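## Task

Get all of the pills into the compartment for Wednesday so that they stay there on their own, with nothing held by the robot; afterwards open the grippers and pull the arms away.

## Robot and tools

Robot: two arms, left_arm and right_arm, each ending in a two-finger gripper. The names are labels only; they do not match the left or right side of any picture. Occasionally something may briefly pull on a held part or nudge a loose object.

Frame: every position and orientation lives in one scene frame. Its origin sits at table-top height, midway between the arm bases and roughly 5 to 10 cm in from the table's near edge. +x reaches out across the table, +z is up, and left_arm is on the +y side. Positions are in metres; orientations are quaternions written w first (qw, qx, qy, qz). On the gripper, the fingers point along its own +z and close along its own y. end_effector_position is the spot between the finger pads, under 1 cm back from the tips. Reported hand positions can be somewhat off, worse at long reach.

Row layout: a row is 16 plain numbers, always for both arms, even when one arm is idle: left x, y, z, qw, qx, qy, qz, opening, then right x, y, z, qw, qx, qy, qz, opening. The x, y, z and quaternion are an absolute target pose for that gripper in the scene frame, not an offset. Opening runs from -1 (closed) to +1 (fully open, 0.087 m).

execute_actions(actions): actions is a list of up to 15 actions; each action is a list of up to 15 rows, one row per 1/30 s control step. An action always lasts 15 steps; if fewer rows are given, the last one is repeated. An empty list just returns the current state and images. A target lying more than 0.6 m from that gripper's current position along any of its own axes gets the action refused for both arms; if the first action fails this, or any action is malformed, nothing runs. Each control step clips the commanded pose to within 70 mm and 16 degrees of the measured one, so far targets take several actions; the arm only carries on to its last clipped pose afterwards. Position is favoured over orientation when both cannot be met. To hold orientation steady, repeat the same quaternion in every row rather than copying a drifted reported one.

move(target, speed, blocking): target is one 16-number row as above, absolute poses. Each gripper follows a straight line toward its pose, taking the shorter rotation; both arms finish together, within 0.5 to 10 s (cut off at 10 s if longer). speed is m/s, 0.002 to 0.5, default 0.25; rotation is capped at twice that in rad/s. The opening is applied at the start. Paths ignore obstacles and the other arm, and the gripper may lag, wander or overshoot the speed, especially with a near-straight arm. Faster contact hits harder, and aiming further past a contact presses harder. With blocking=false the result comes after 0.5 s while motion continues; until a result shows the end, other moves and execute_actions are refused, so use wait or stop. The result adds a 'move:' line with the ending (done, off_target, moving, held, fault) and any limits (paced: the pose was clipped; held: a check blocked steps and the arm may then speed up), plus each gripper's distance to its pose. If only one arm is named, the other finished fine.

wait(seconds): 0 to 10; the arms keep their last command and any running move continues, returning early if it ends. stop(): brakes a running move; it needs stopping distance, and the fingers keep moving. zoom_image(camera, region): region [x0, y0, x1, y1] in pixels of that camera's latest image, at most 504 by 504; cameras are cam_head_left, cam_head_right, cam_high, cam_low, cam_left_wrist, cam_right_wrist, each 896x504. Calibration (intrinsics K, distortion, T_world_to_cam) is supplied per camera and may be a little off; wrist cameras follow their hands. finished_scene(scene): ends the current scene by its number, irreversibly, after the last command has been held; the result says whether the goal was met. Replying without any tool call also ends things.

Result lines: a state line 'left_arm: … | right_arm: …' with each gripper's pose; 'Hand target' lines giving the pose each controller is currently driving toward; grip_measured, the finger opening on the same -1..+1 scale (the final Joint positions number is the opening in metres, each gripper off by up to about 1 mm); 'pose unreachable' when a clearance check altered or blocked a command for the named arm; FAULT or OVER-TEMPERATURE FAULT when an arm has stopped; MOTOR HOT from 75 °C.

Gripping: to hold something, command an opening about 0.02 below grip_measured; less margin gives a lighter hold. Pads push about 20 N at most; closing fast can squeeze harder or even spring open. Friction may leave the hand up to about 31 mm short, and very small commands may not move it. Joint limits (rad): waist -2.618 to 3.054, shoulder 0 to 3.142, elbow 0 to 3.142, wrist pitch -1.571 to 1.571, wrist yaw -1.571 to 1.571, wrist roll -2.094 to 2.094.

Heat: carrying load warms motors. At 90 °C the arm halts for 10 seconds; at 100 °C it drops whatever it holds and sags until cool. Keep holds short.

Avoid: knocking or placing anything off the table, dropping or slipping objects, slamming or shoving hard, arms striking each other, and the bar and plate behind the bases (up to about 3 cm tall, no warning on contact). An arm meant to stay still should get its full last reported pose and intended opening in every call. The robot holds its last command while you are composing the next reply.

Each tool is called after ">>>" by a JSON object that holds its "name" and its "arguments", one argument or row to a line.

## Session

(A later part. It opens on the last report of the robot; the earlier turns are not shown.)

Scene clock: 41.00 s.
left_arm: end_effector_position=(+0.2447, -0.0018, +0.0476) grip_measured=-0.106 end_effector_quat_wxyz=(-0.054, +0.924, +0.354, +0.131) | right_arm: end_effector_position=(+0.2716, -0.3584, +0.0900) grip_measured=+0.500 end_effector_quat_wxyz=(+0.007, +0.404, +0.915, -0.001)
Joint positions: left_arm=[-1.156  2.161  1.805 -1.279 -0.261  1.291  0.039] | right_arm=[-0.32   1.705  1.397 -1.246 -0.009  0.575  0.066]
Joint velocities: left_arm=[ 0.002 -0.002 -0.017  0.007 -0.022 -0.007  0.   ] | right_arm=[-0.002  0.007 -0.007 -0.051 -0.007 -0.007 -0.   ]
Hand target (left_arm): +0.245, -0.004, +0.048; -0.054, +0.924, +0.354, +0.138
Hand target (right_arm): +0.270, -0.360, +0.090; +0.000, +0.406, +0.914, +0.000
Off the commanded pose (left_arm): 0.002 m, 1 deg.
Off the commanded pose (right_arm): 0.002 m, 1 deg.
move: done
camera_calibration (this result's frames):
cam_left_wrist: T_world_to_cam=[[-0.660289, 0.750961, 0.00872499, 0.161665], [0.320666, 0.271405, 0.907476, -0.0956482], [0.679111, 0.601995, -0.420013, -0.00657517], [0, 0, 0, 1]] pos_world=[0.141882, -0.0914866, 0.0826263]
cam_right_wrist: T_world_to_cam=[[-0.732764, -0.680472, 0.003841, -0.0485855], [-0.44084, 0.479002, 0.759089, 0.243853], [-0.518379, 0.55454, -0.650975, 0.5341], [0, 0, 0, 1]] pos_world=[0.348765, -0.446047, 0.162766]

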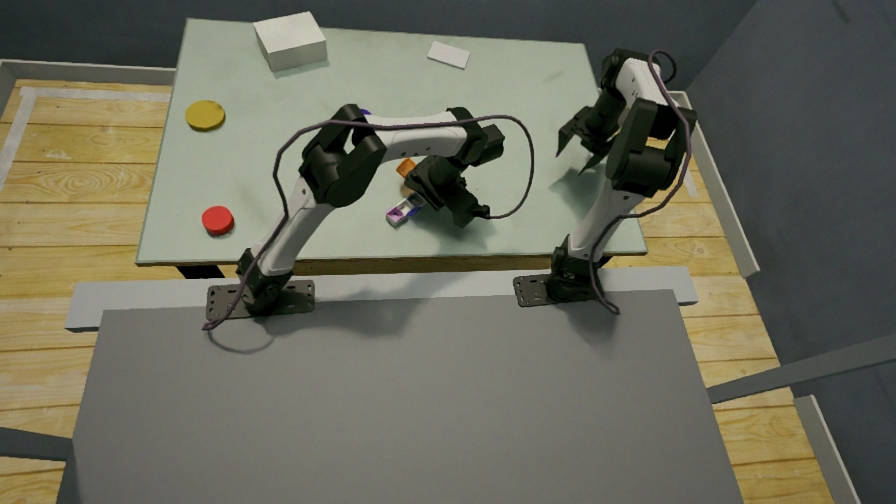

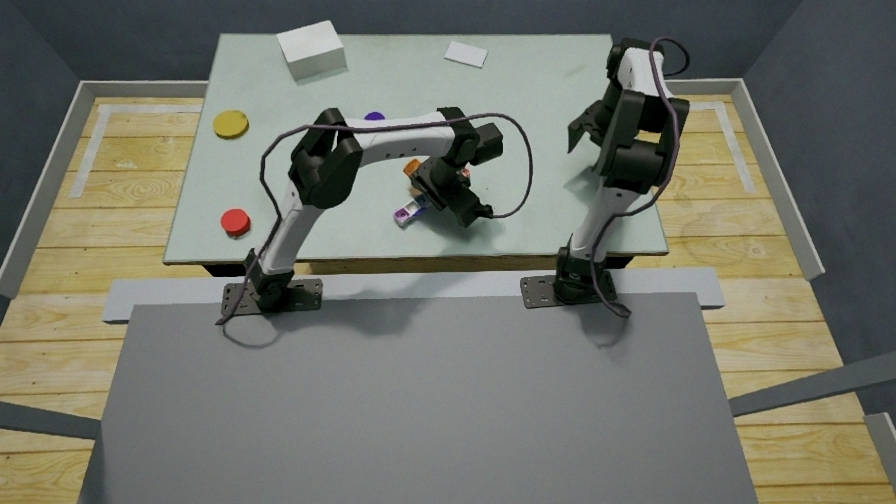

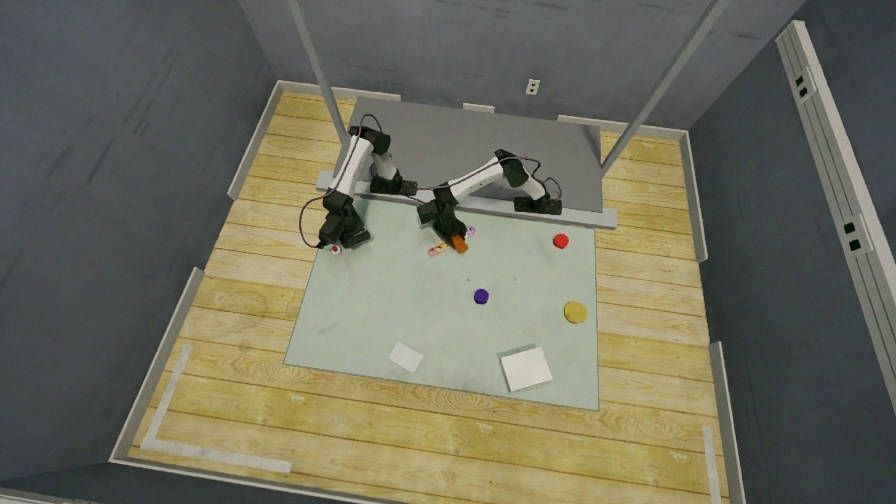

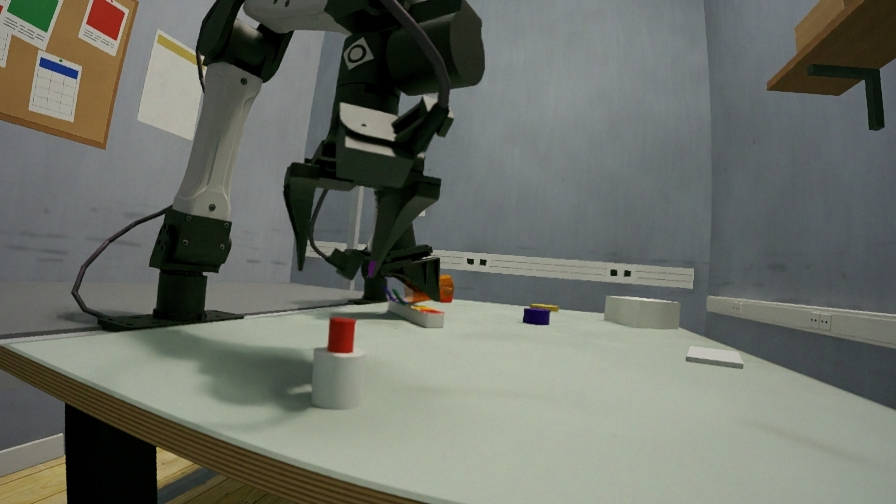

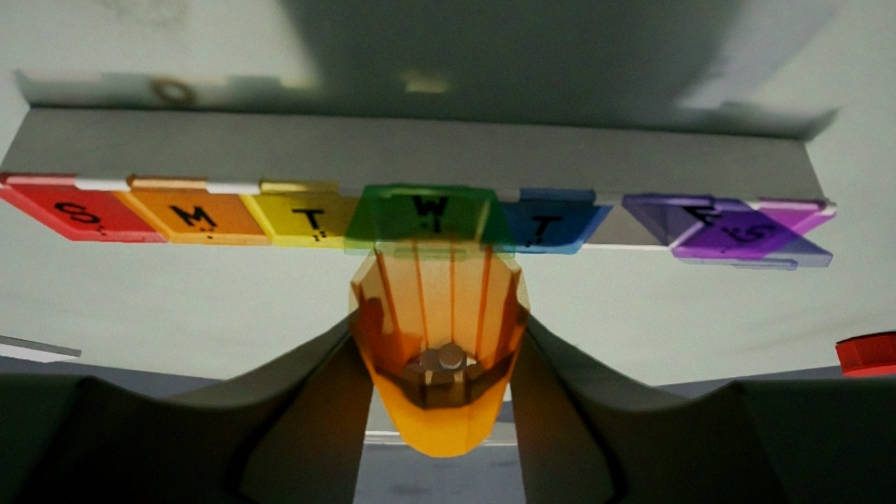

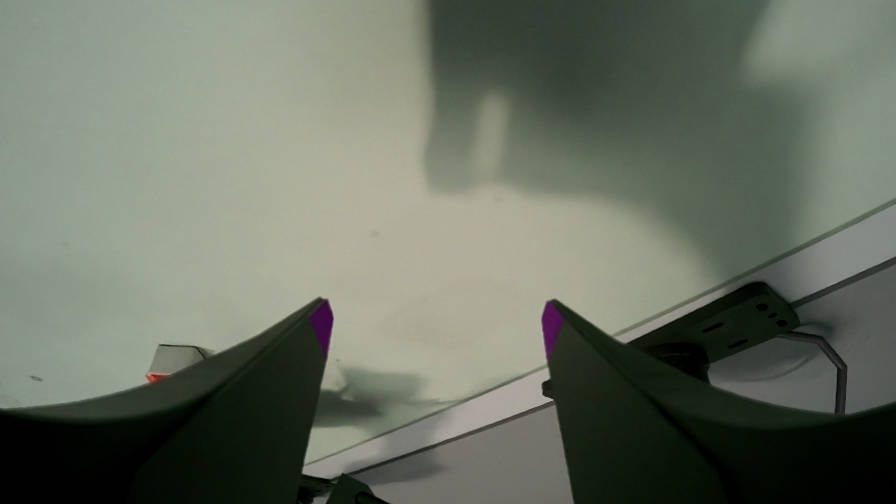

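>>> {"name": "move", "arguments": {
  "target": [0.243,-0.007,0.059,-0.093,0.902,0.346,0.242,-0.15,0.27,-0.36,0.09,0,0.406,0.914,0,0.5],
  "speed": 0.04
}}

>>> {"name": "zoom_image", "arguments": {
  "camera": "cam_low",
  "region": [330, 230, 500, 340]
}}

Scene clock: 45.47 s.
left_arm: end_effector_position=(+0.2452, -0.0068, +0.0567) grip_measured=-0.106 end_effector_quat_wxyz=(-0.089, +0.903, +0.349, +0.235) | right_arm: end_effector_position=(+0.2716, -0.3584, +0.0900) grip_measured=+0.500 end_effector_quat_wxyz=(+0.007, +0.404, +0.915, -0.001)
Joint positions: left_arm=[-1.234  2.261  1.909 -1.384 -0.466  1.174  0.039] | right_arm=[-0.32   1.705  1.397 -1.246 -0.009  0.575  0.066]
Joint velocities: left_arm=[ 0.017  0.002  0.007 -0.051 -0.095 -0.022 -0.001] | right_arm=[-0.012  0.002  0.012 -0.051 -0.066 -0.022  0.   ]
Hand target (left_arm): +0.244, -0.007, +0.060; -0.094, +0.902, +0.346, +0.242
Hand target (right_arm): +0.270, -0.360, +0.090; +0.000, +0.406, +0.914, +0.000
Off the commanded pose (left_arm): 0.003 m, 1 deg.
Off the commanded pose (right_arm): 0.002 m, 1 deg.
move: done
camera_calibration (this result's frames):
cam_left_wrist: T_world_to_cam=[[-0.663342, 0.748316, 0.000813955, 0.166814], [0.156446, 0.137617, 0.978052, -0.0673509], [0.73178, 0.64891, -0.208358, -0.0246469], [0, 0, 0, 1]] pos_world=[0.139228, -0.0995676, 0.0606015]
cam_right_wrist: T_world_to_cam=[[-0.732764, -0.680472, 0.003841, -0.0485855], [-0.44084, 0.479002, 0.759089, 0.243853], [-0.518379, 0.55454, -0.650975, 0.5341], [0, 0, 0, 1]] pos_world=[0.348765, -0.446047, 0.162766]

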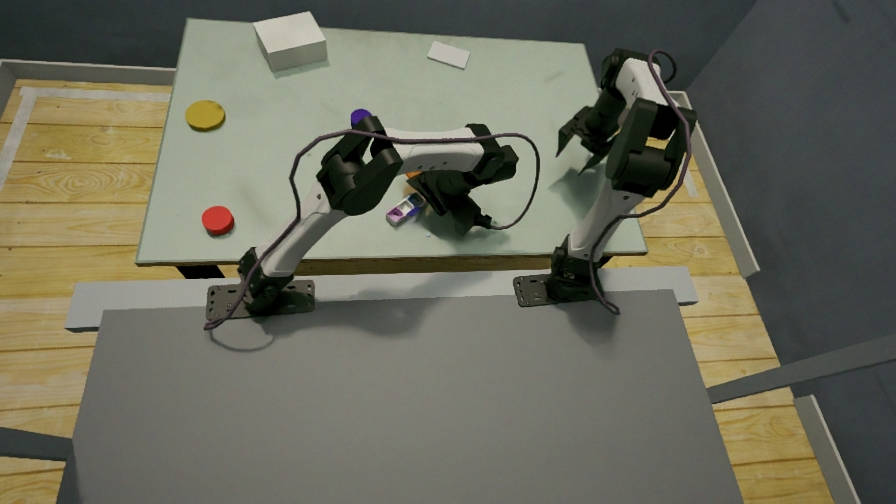

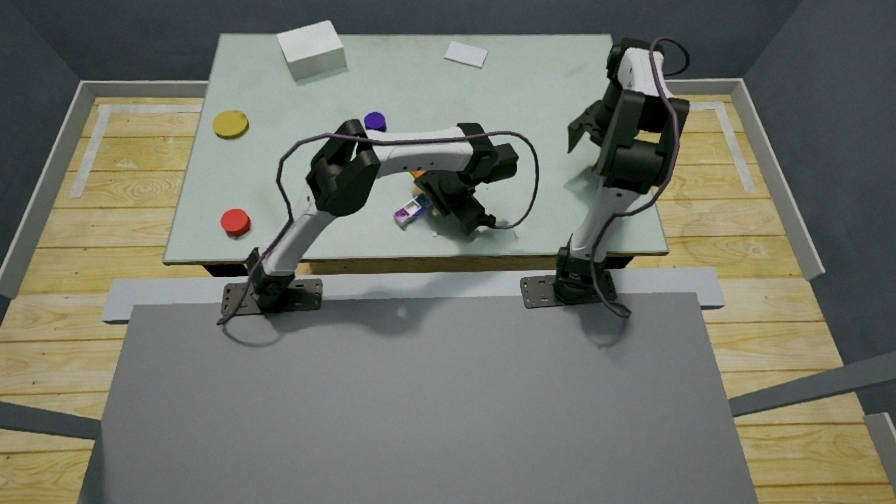

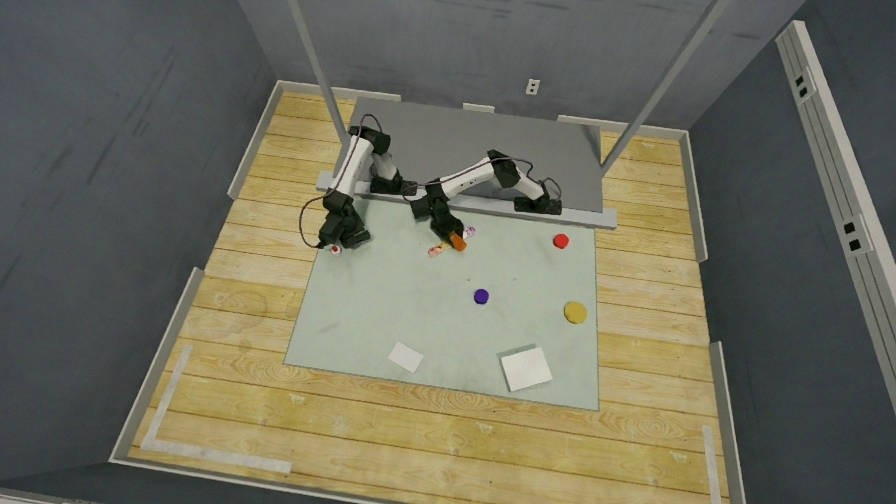

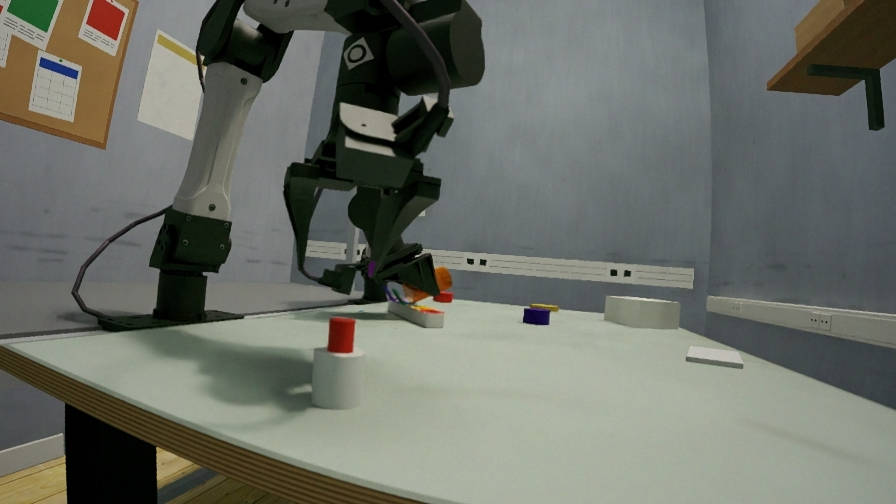

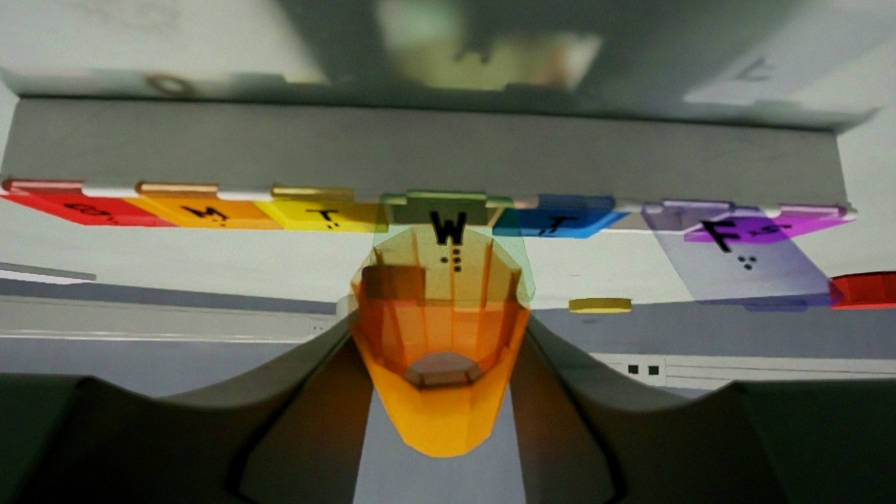

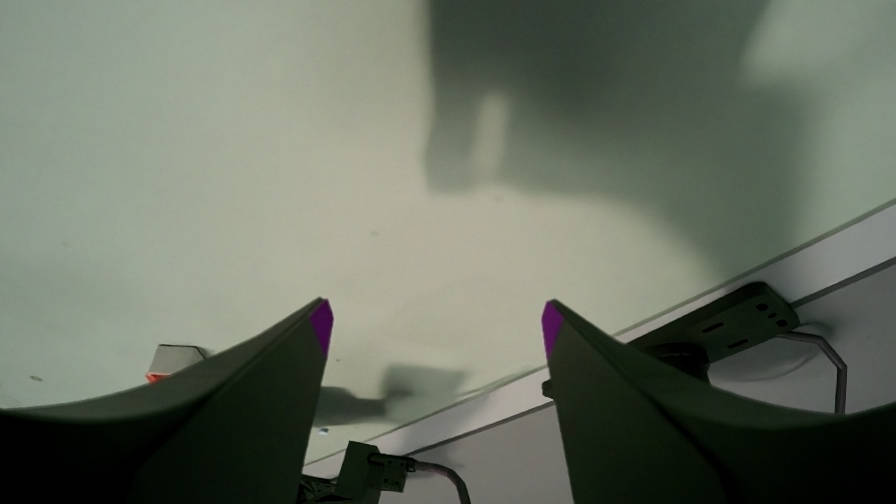

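Region (330, 230, 500, 340) of cam_low's 896x504 image, scaled by 2.965, with more detail than that image has; it fills the top 326 rows of this view, and the rest is white.

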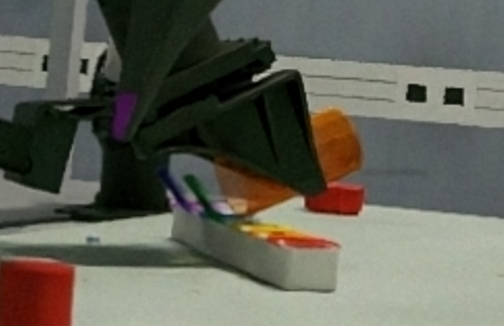

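>>> {"name": "move", "arguments": {
  "target": [0.27,0.04,0.11,0.016,0.933,0.358,-0.041,-0.15,0.2,-0.3,0.09,0,0.406,0.914,0,-0.4]
}}

>>> {"name": "move", "arguments": {
  "target": [0.40,0.24,0.12,0.5,0.075,0.863,-0.044,-0.15,0.122,-0.033,0.05,0,0.406,0.914,0,-0.4],
  "speed": 0.35
}}

Scene clock: 49.67 s.
left_arm: end_effector_position=(+0.2671, +0.0394, +0.0976) grip_measured=-0.106 end_effector_quat_wxyz=(+0.011, +0.933, +0.358, -0.040) | right_arm: end_effector_position=(+0.2072, -0.3044, +0.0906) grip_measured=-0.400 end_effector_quat_wxyz=(+0.007, +0.406, +0.914, +0.001)
Joint positions: left_arm=[-0.892  1.997  1.834 -1.399  0.099  1.564  0.039] | right_arm=[-0.17   1.423  1.121 -1.248 -0.01   0.729  0.026]
Joint velocities: left_arm=[ 0.007 -0.002  0.002  0.007  0.037  0.007  0.   ] | right_arm=[ 0.017  0.007 -0.002  0.037  0.022  0.037  0.001]
Hand target (left_arm): +0.268, +0.040, +0.108; +0.020, +0.933, +0.357, -0.041
Hand target (right_arm): +0.199, -0.301, +0.089; -0.000, +0.406, +0.914, +0.001
Off the commanded pose (left_arm): 0.013 m, 1 deg.
Off the commanded pose (right_arm): 0.008 m, 1 deg.
move: off_target (left_arm)
camera_calibration (this result's frames):
cam_left_wrist: T_world_to_cam=[[-0.660715, 0.750616, 0.0055146, 0.145488], [0.541288, 0.471342, 0.696308, -0.205543], [0.520061, 0.463046, -0.717722, 0.0514238], [0, 0, 0, 1]] pos_world=[0.180641, -0.036136, 0.179227]
cam_right_wrist: T_world_to_cam=[[-0.735066, -0.677996, -0.000157137, -0.0574001], [-0.440704, 0.477624, 0.760036, 0.188546], [-0.515226, 0.558746, -0.649881, 0.471627], [0, 0, 0, 1]] pos_world=[0.283895, -0.392491, 0.16319]

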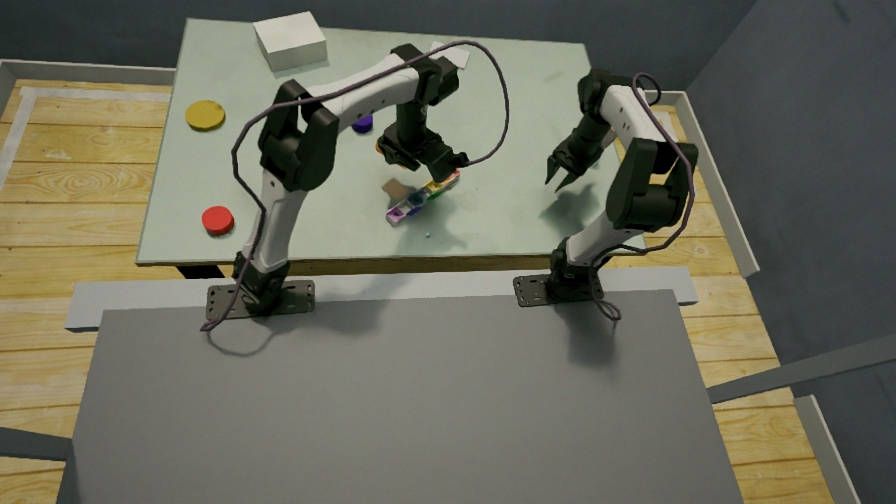

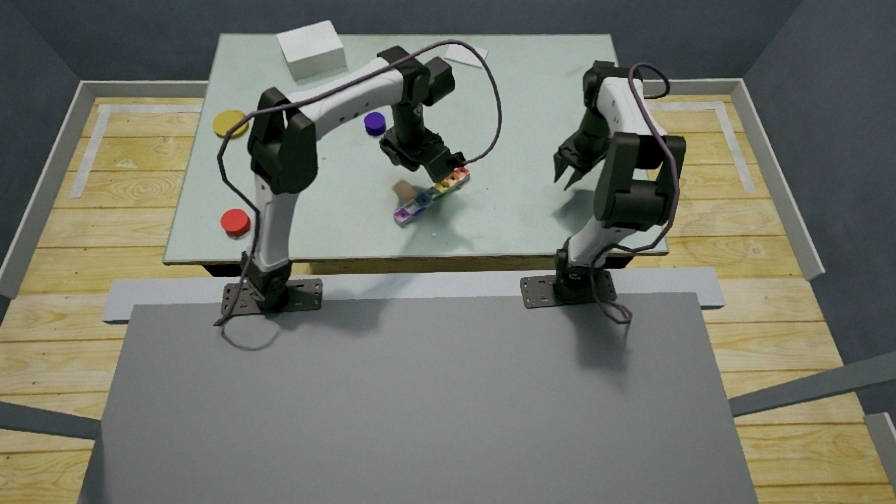

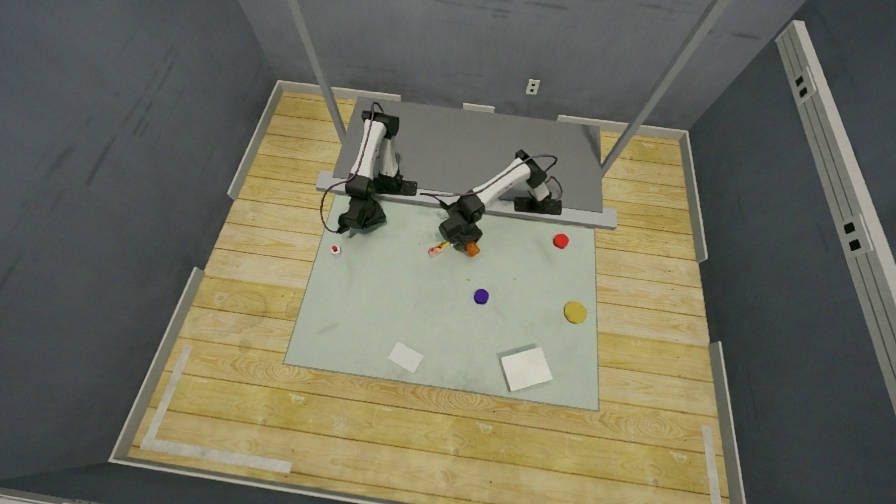

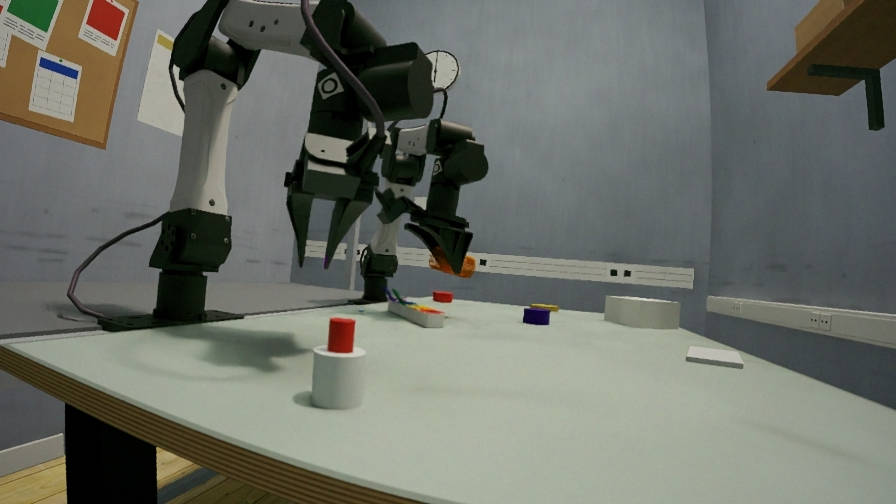

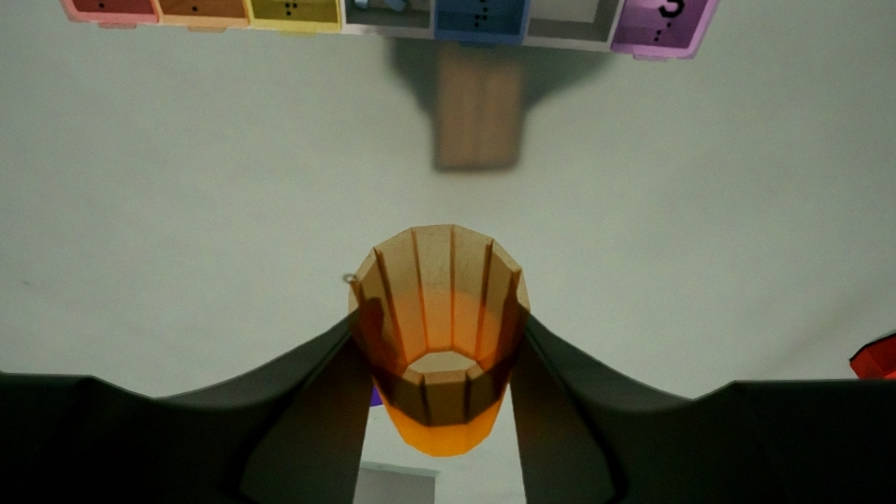

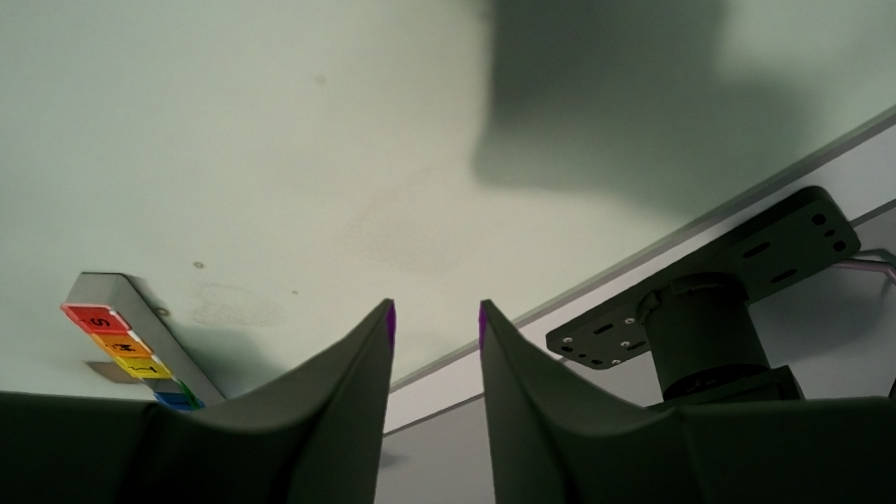

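Scene clock: 53.67 s.
left_arm: end_effector_position=(+0.3997, +0.2307, +0.1143) grip_measured=-0.106 end_effector_quat_wxyz=(+0.489, +0.082, +0.867, -0.042) | right_arm: end_effector_position=(+0.1169, -0.0397, +0.0514) grip_measured=-0.400 end_effector_quat_wxyz=(-0.004, +0.406, +0.914, +0.001)
Joint positions: left_arm=[-0.236  1.417  0.864  0.012  0.004 -0.014  0.039] | right_arm=[ 0.957  1.619  1.155 -1.092 -0.008  1.855  0.026]
Joint velocities: left_arm=[-0.017  0.002 -0.017  0.037  0.007 -0.007 -0.   ] | right_arm=[-0.017 -0.007 -0.012  0.007 -0.022 -0.051 -0.   ]
Hand target (left_arm): +0.401, +0.236, +0.115; +0.497, +0.072, +0.864, -0.038
Hand target (right_arm): +0.119, -0.033, +0.051; -0.003, +0.406, +0.914, +0.003
Off the commanded pose (left_arm): 0.011 m, 2 deg.
Off the commanded pose (right_arm): 0.008 m, 1 deg.
move: off_target (left_arm)
camera_calibration (this result's frames):
cam_left_wrist: T_world_to_cam=[[-0.187383, -0.982095, -0.0194189, 0.302766], [-0.966953, 0.187901, -0.172322, 0.388405], [0.172886, -0.0135131, -0.984849, 0.185048], [0, 0, 0, 1]] pos_world=[0.400311, 0.226864, 0.255055]
cam_right_wrist: T_world_to_cam=[[-0.735101, -0.677902, 0.00863246, 0.0552633], [-0.424802, 0.470494, 0.773421, 0.0492839], [-0.528365, 0.564875, -0.633834, 0.25272], [0, 0, 0, 1]] pos_world=[0.195089, -0.12848, 0.121589]

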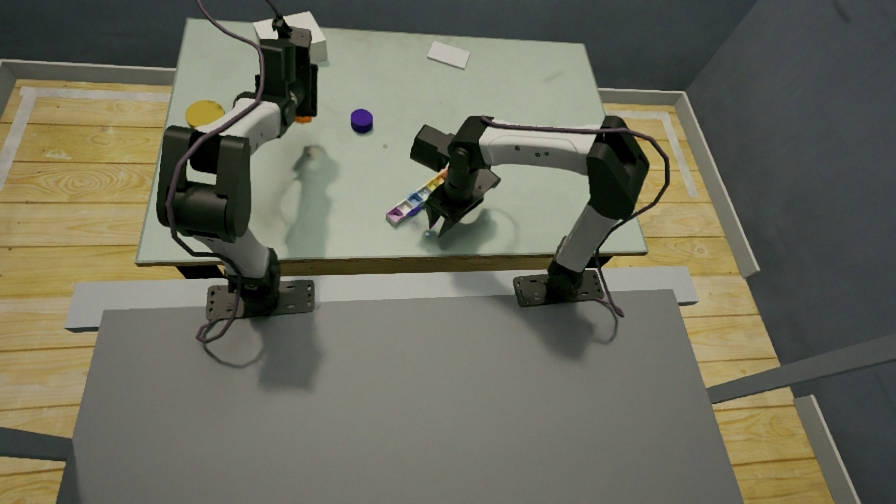

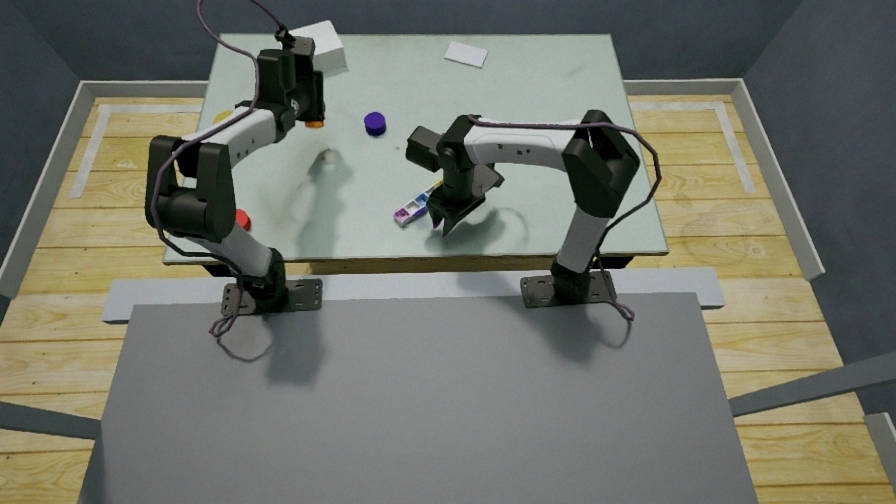

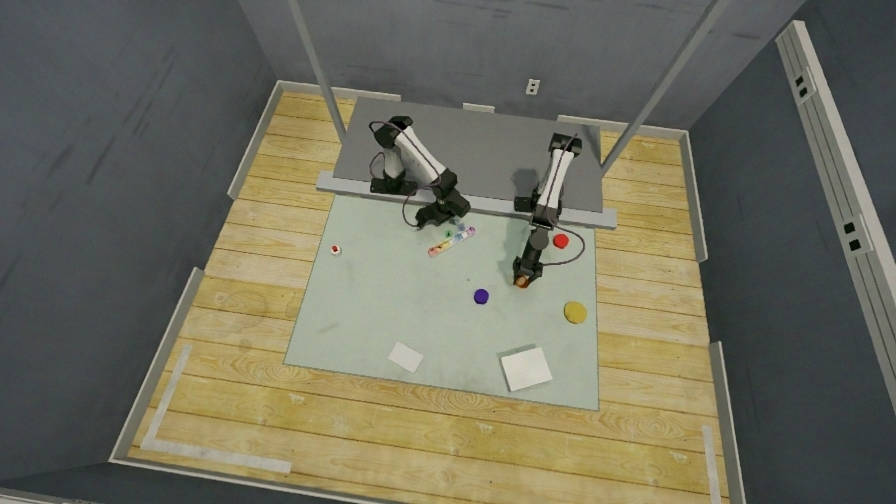

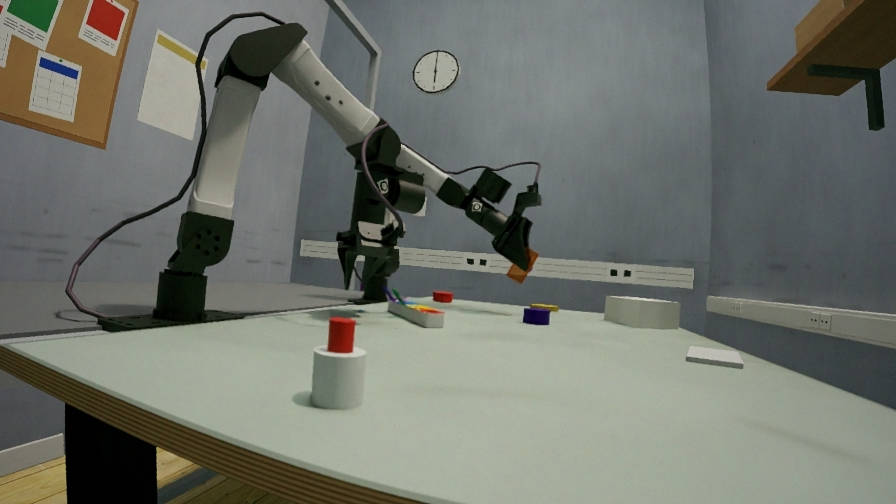

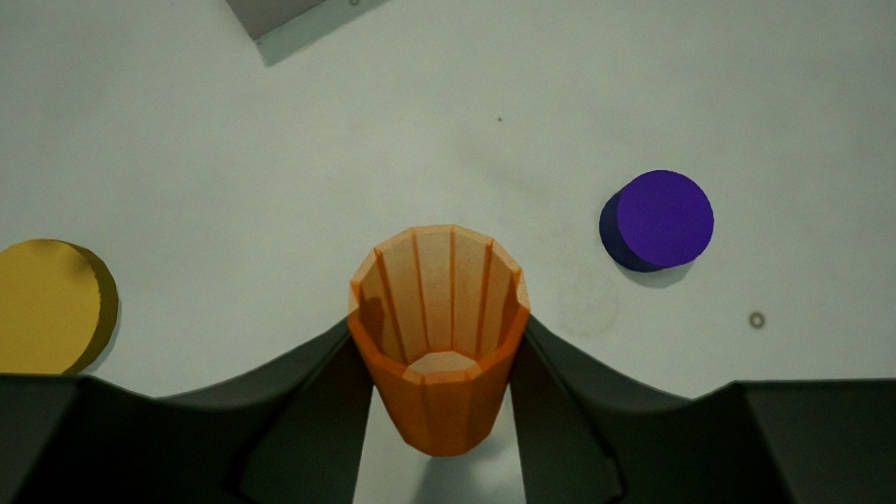

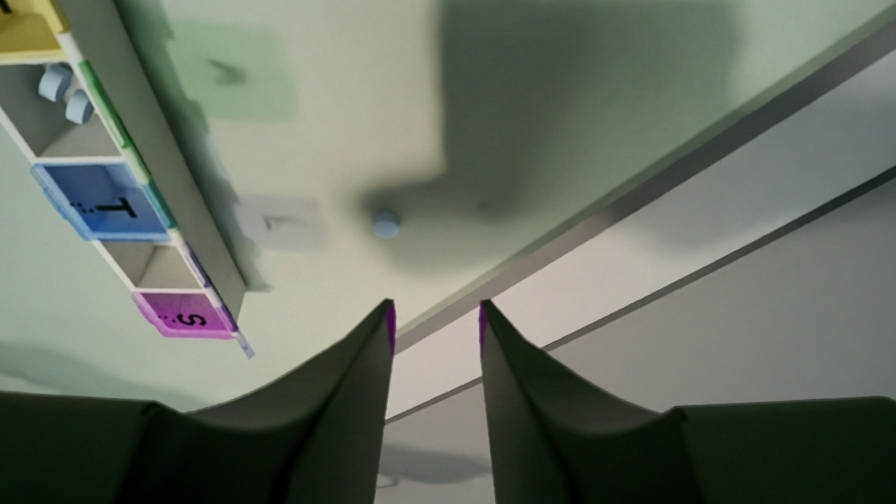

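>>> {"name": "move", "arguments": {
  "target": [0.46,0.23,0.055,0.667,0.065,0.74,-0.058,-0.15,0.122,-0.018,0.016,0,0.406,0.914,0,-0.4],
  "speed": 0.15
}}

Scene clock: 56.77 s.
left_arm: end_effector_position=(+0.4625, +0.2201, +0.0604) grip_measured=-0.106 end_effector_quat_wxyz=(+0.667, +0.072, +0.739, -0.061) | right_arm: end_effector_position=(+0.1245, -0.0162, +0.0240) grip_measured=-0.400 end_effector_quat_wxyz=(-0.002, +0.407, +0.914, +0.010)
Joint positions: left_arm=[-0.236  1.898  0.615  1.182  0.002 -0.016  0.039] | right_arm=[ 0.978  1.721  1.155 -0.972 -0.004  1.878  0.026]
Joint velocities: left_arm=[-0.017 -0.012  0.007 -0.037 -0.051  0.022  0.001] | right_arm=[ 0.017 -0.017  0.002 -0.007 -0.051  0.037  0.001]
Hand target (left_arm): +0.461, +0.229, +0.056; +0.667, +0.062, +0.740, -0.056
Hand target (right_arm): +0.122, -0.017, +0.016; -0.000, +0.406, +0.914, -0.000
Off the commanded pose (left_arm): 0.012 m, 1 deg.
Off the commanded pose (right_arm): 0.009 m, 1 deg.
move: off_target (left_arm)
camera_calibration (this result's frames):
cam_left_wrist: T_world_to_cam=[[-0.186761, -0.982239, -0.0180754, 0.30278], [-0.801547, 0.162991, -0.575288, 0.395138], [0.568016, -0.0929532, -0.817751, -0.0542802], [0, 0, 0, 1]] pos_world=[0.404101, 0.227953, 0.188403]
cam_right_wrist: T_world_to_cam=[[-0.735906, -0.677009, -0.0100872, 0.0775207], [-0.433817, 0.460015, 0.774719, 0.0635683], [-0.519851, 0.574496, -0.632226, 0.225128], [0, 0, 0, 1]] pos_world=[0.201658, -0.106095, 0.0938659]

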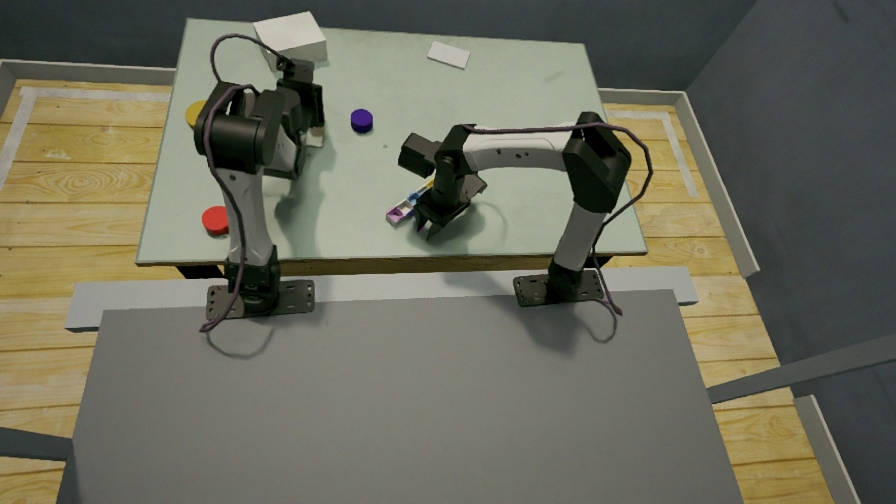

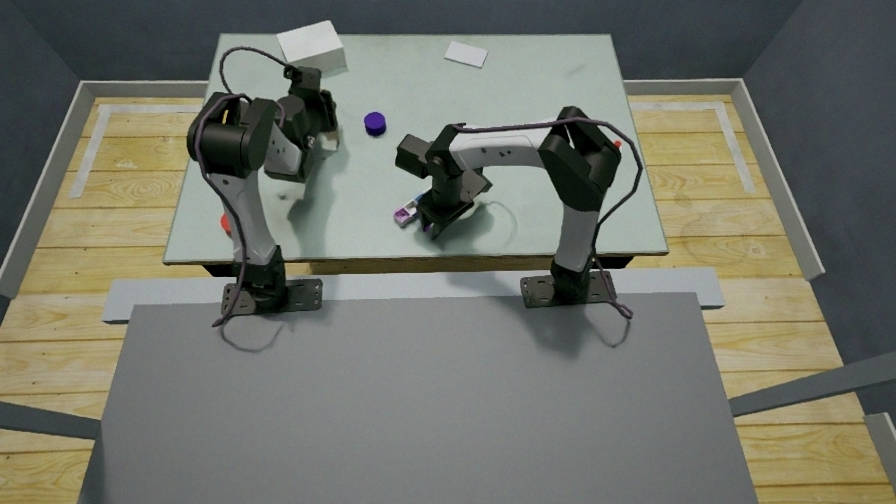

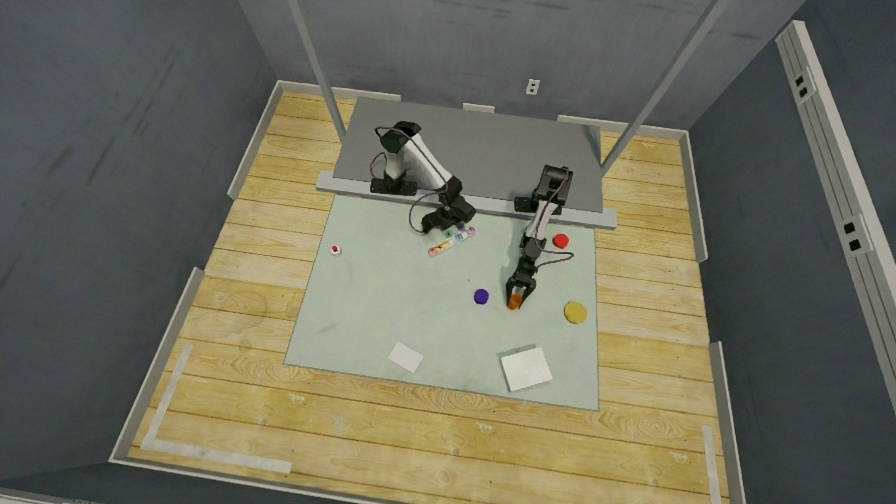

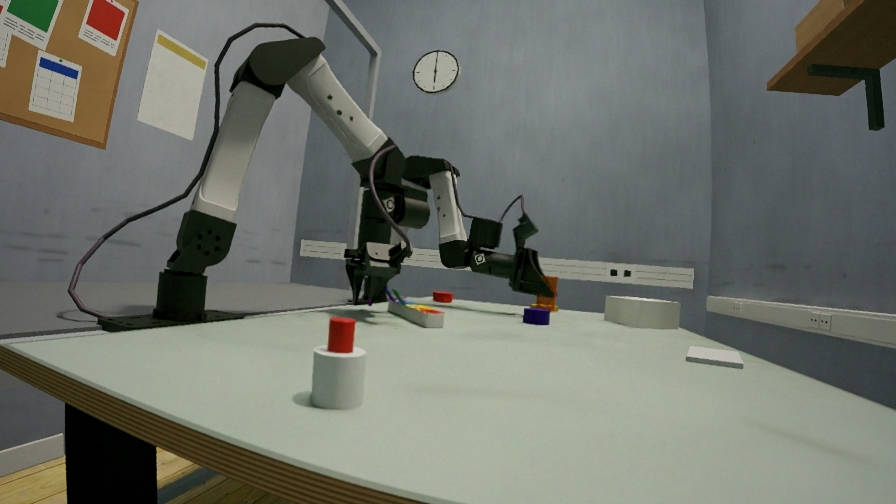

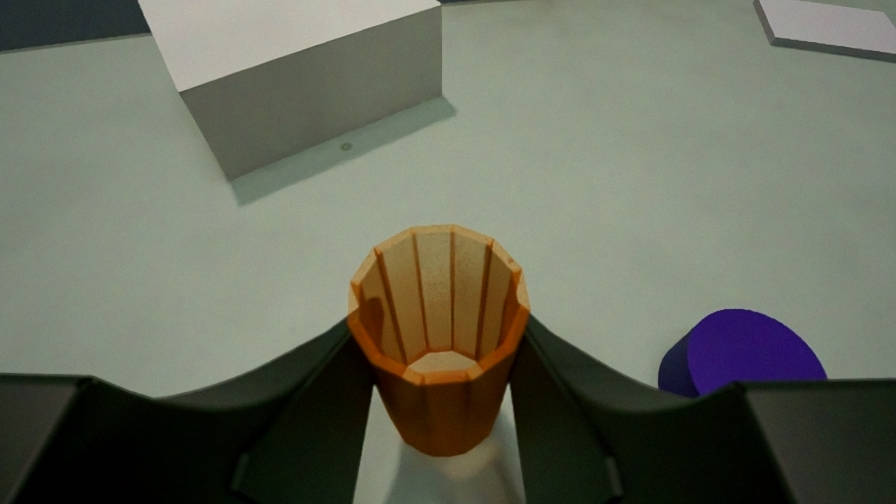

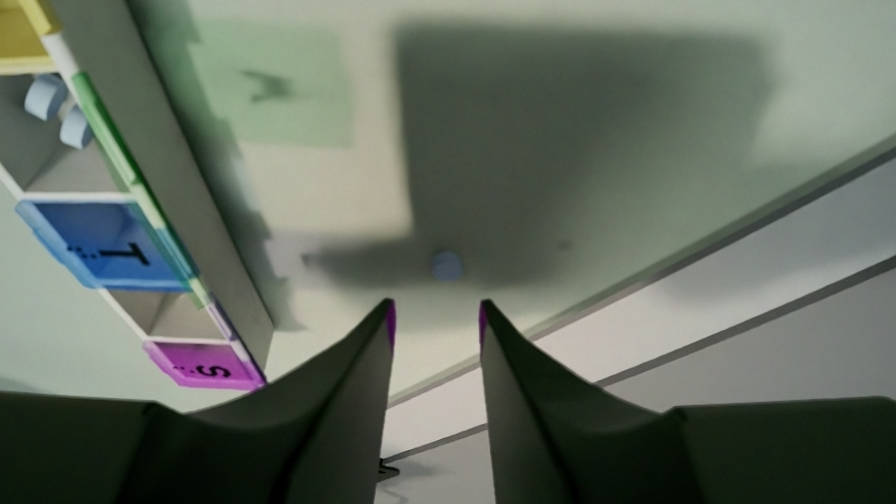

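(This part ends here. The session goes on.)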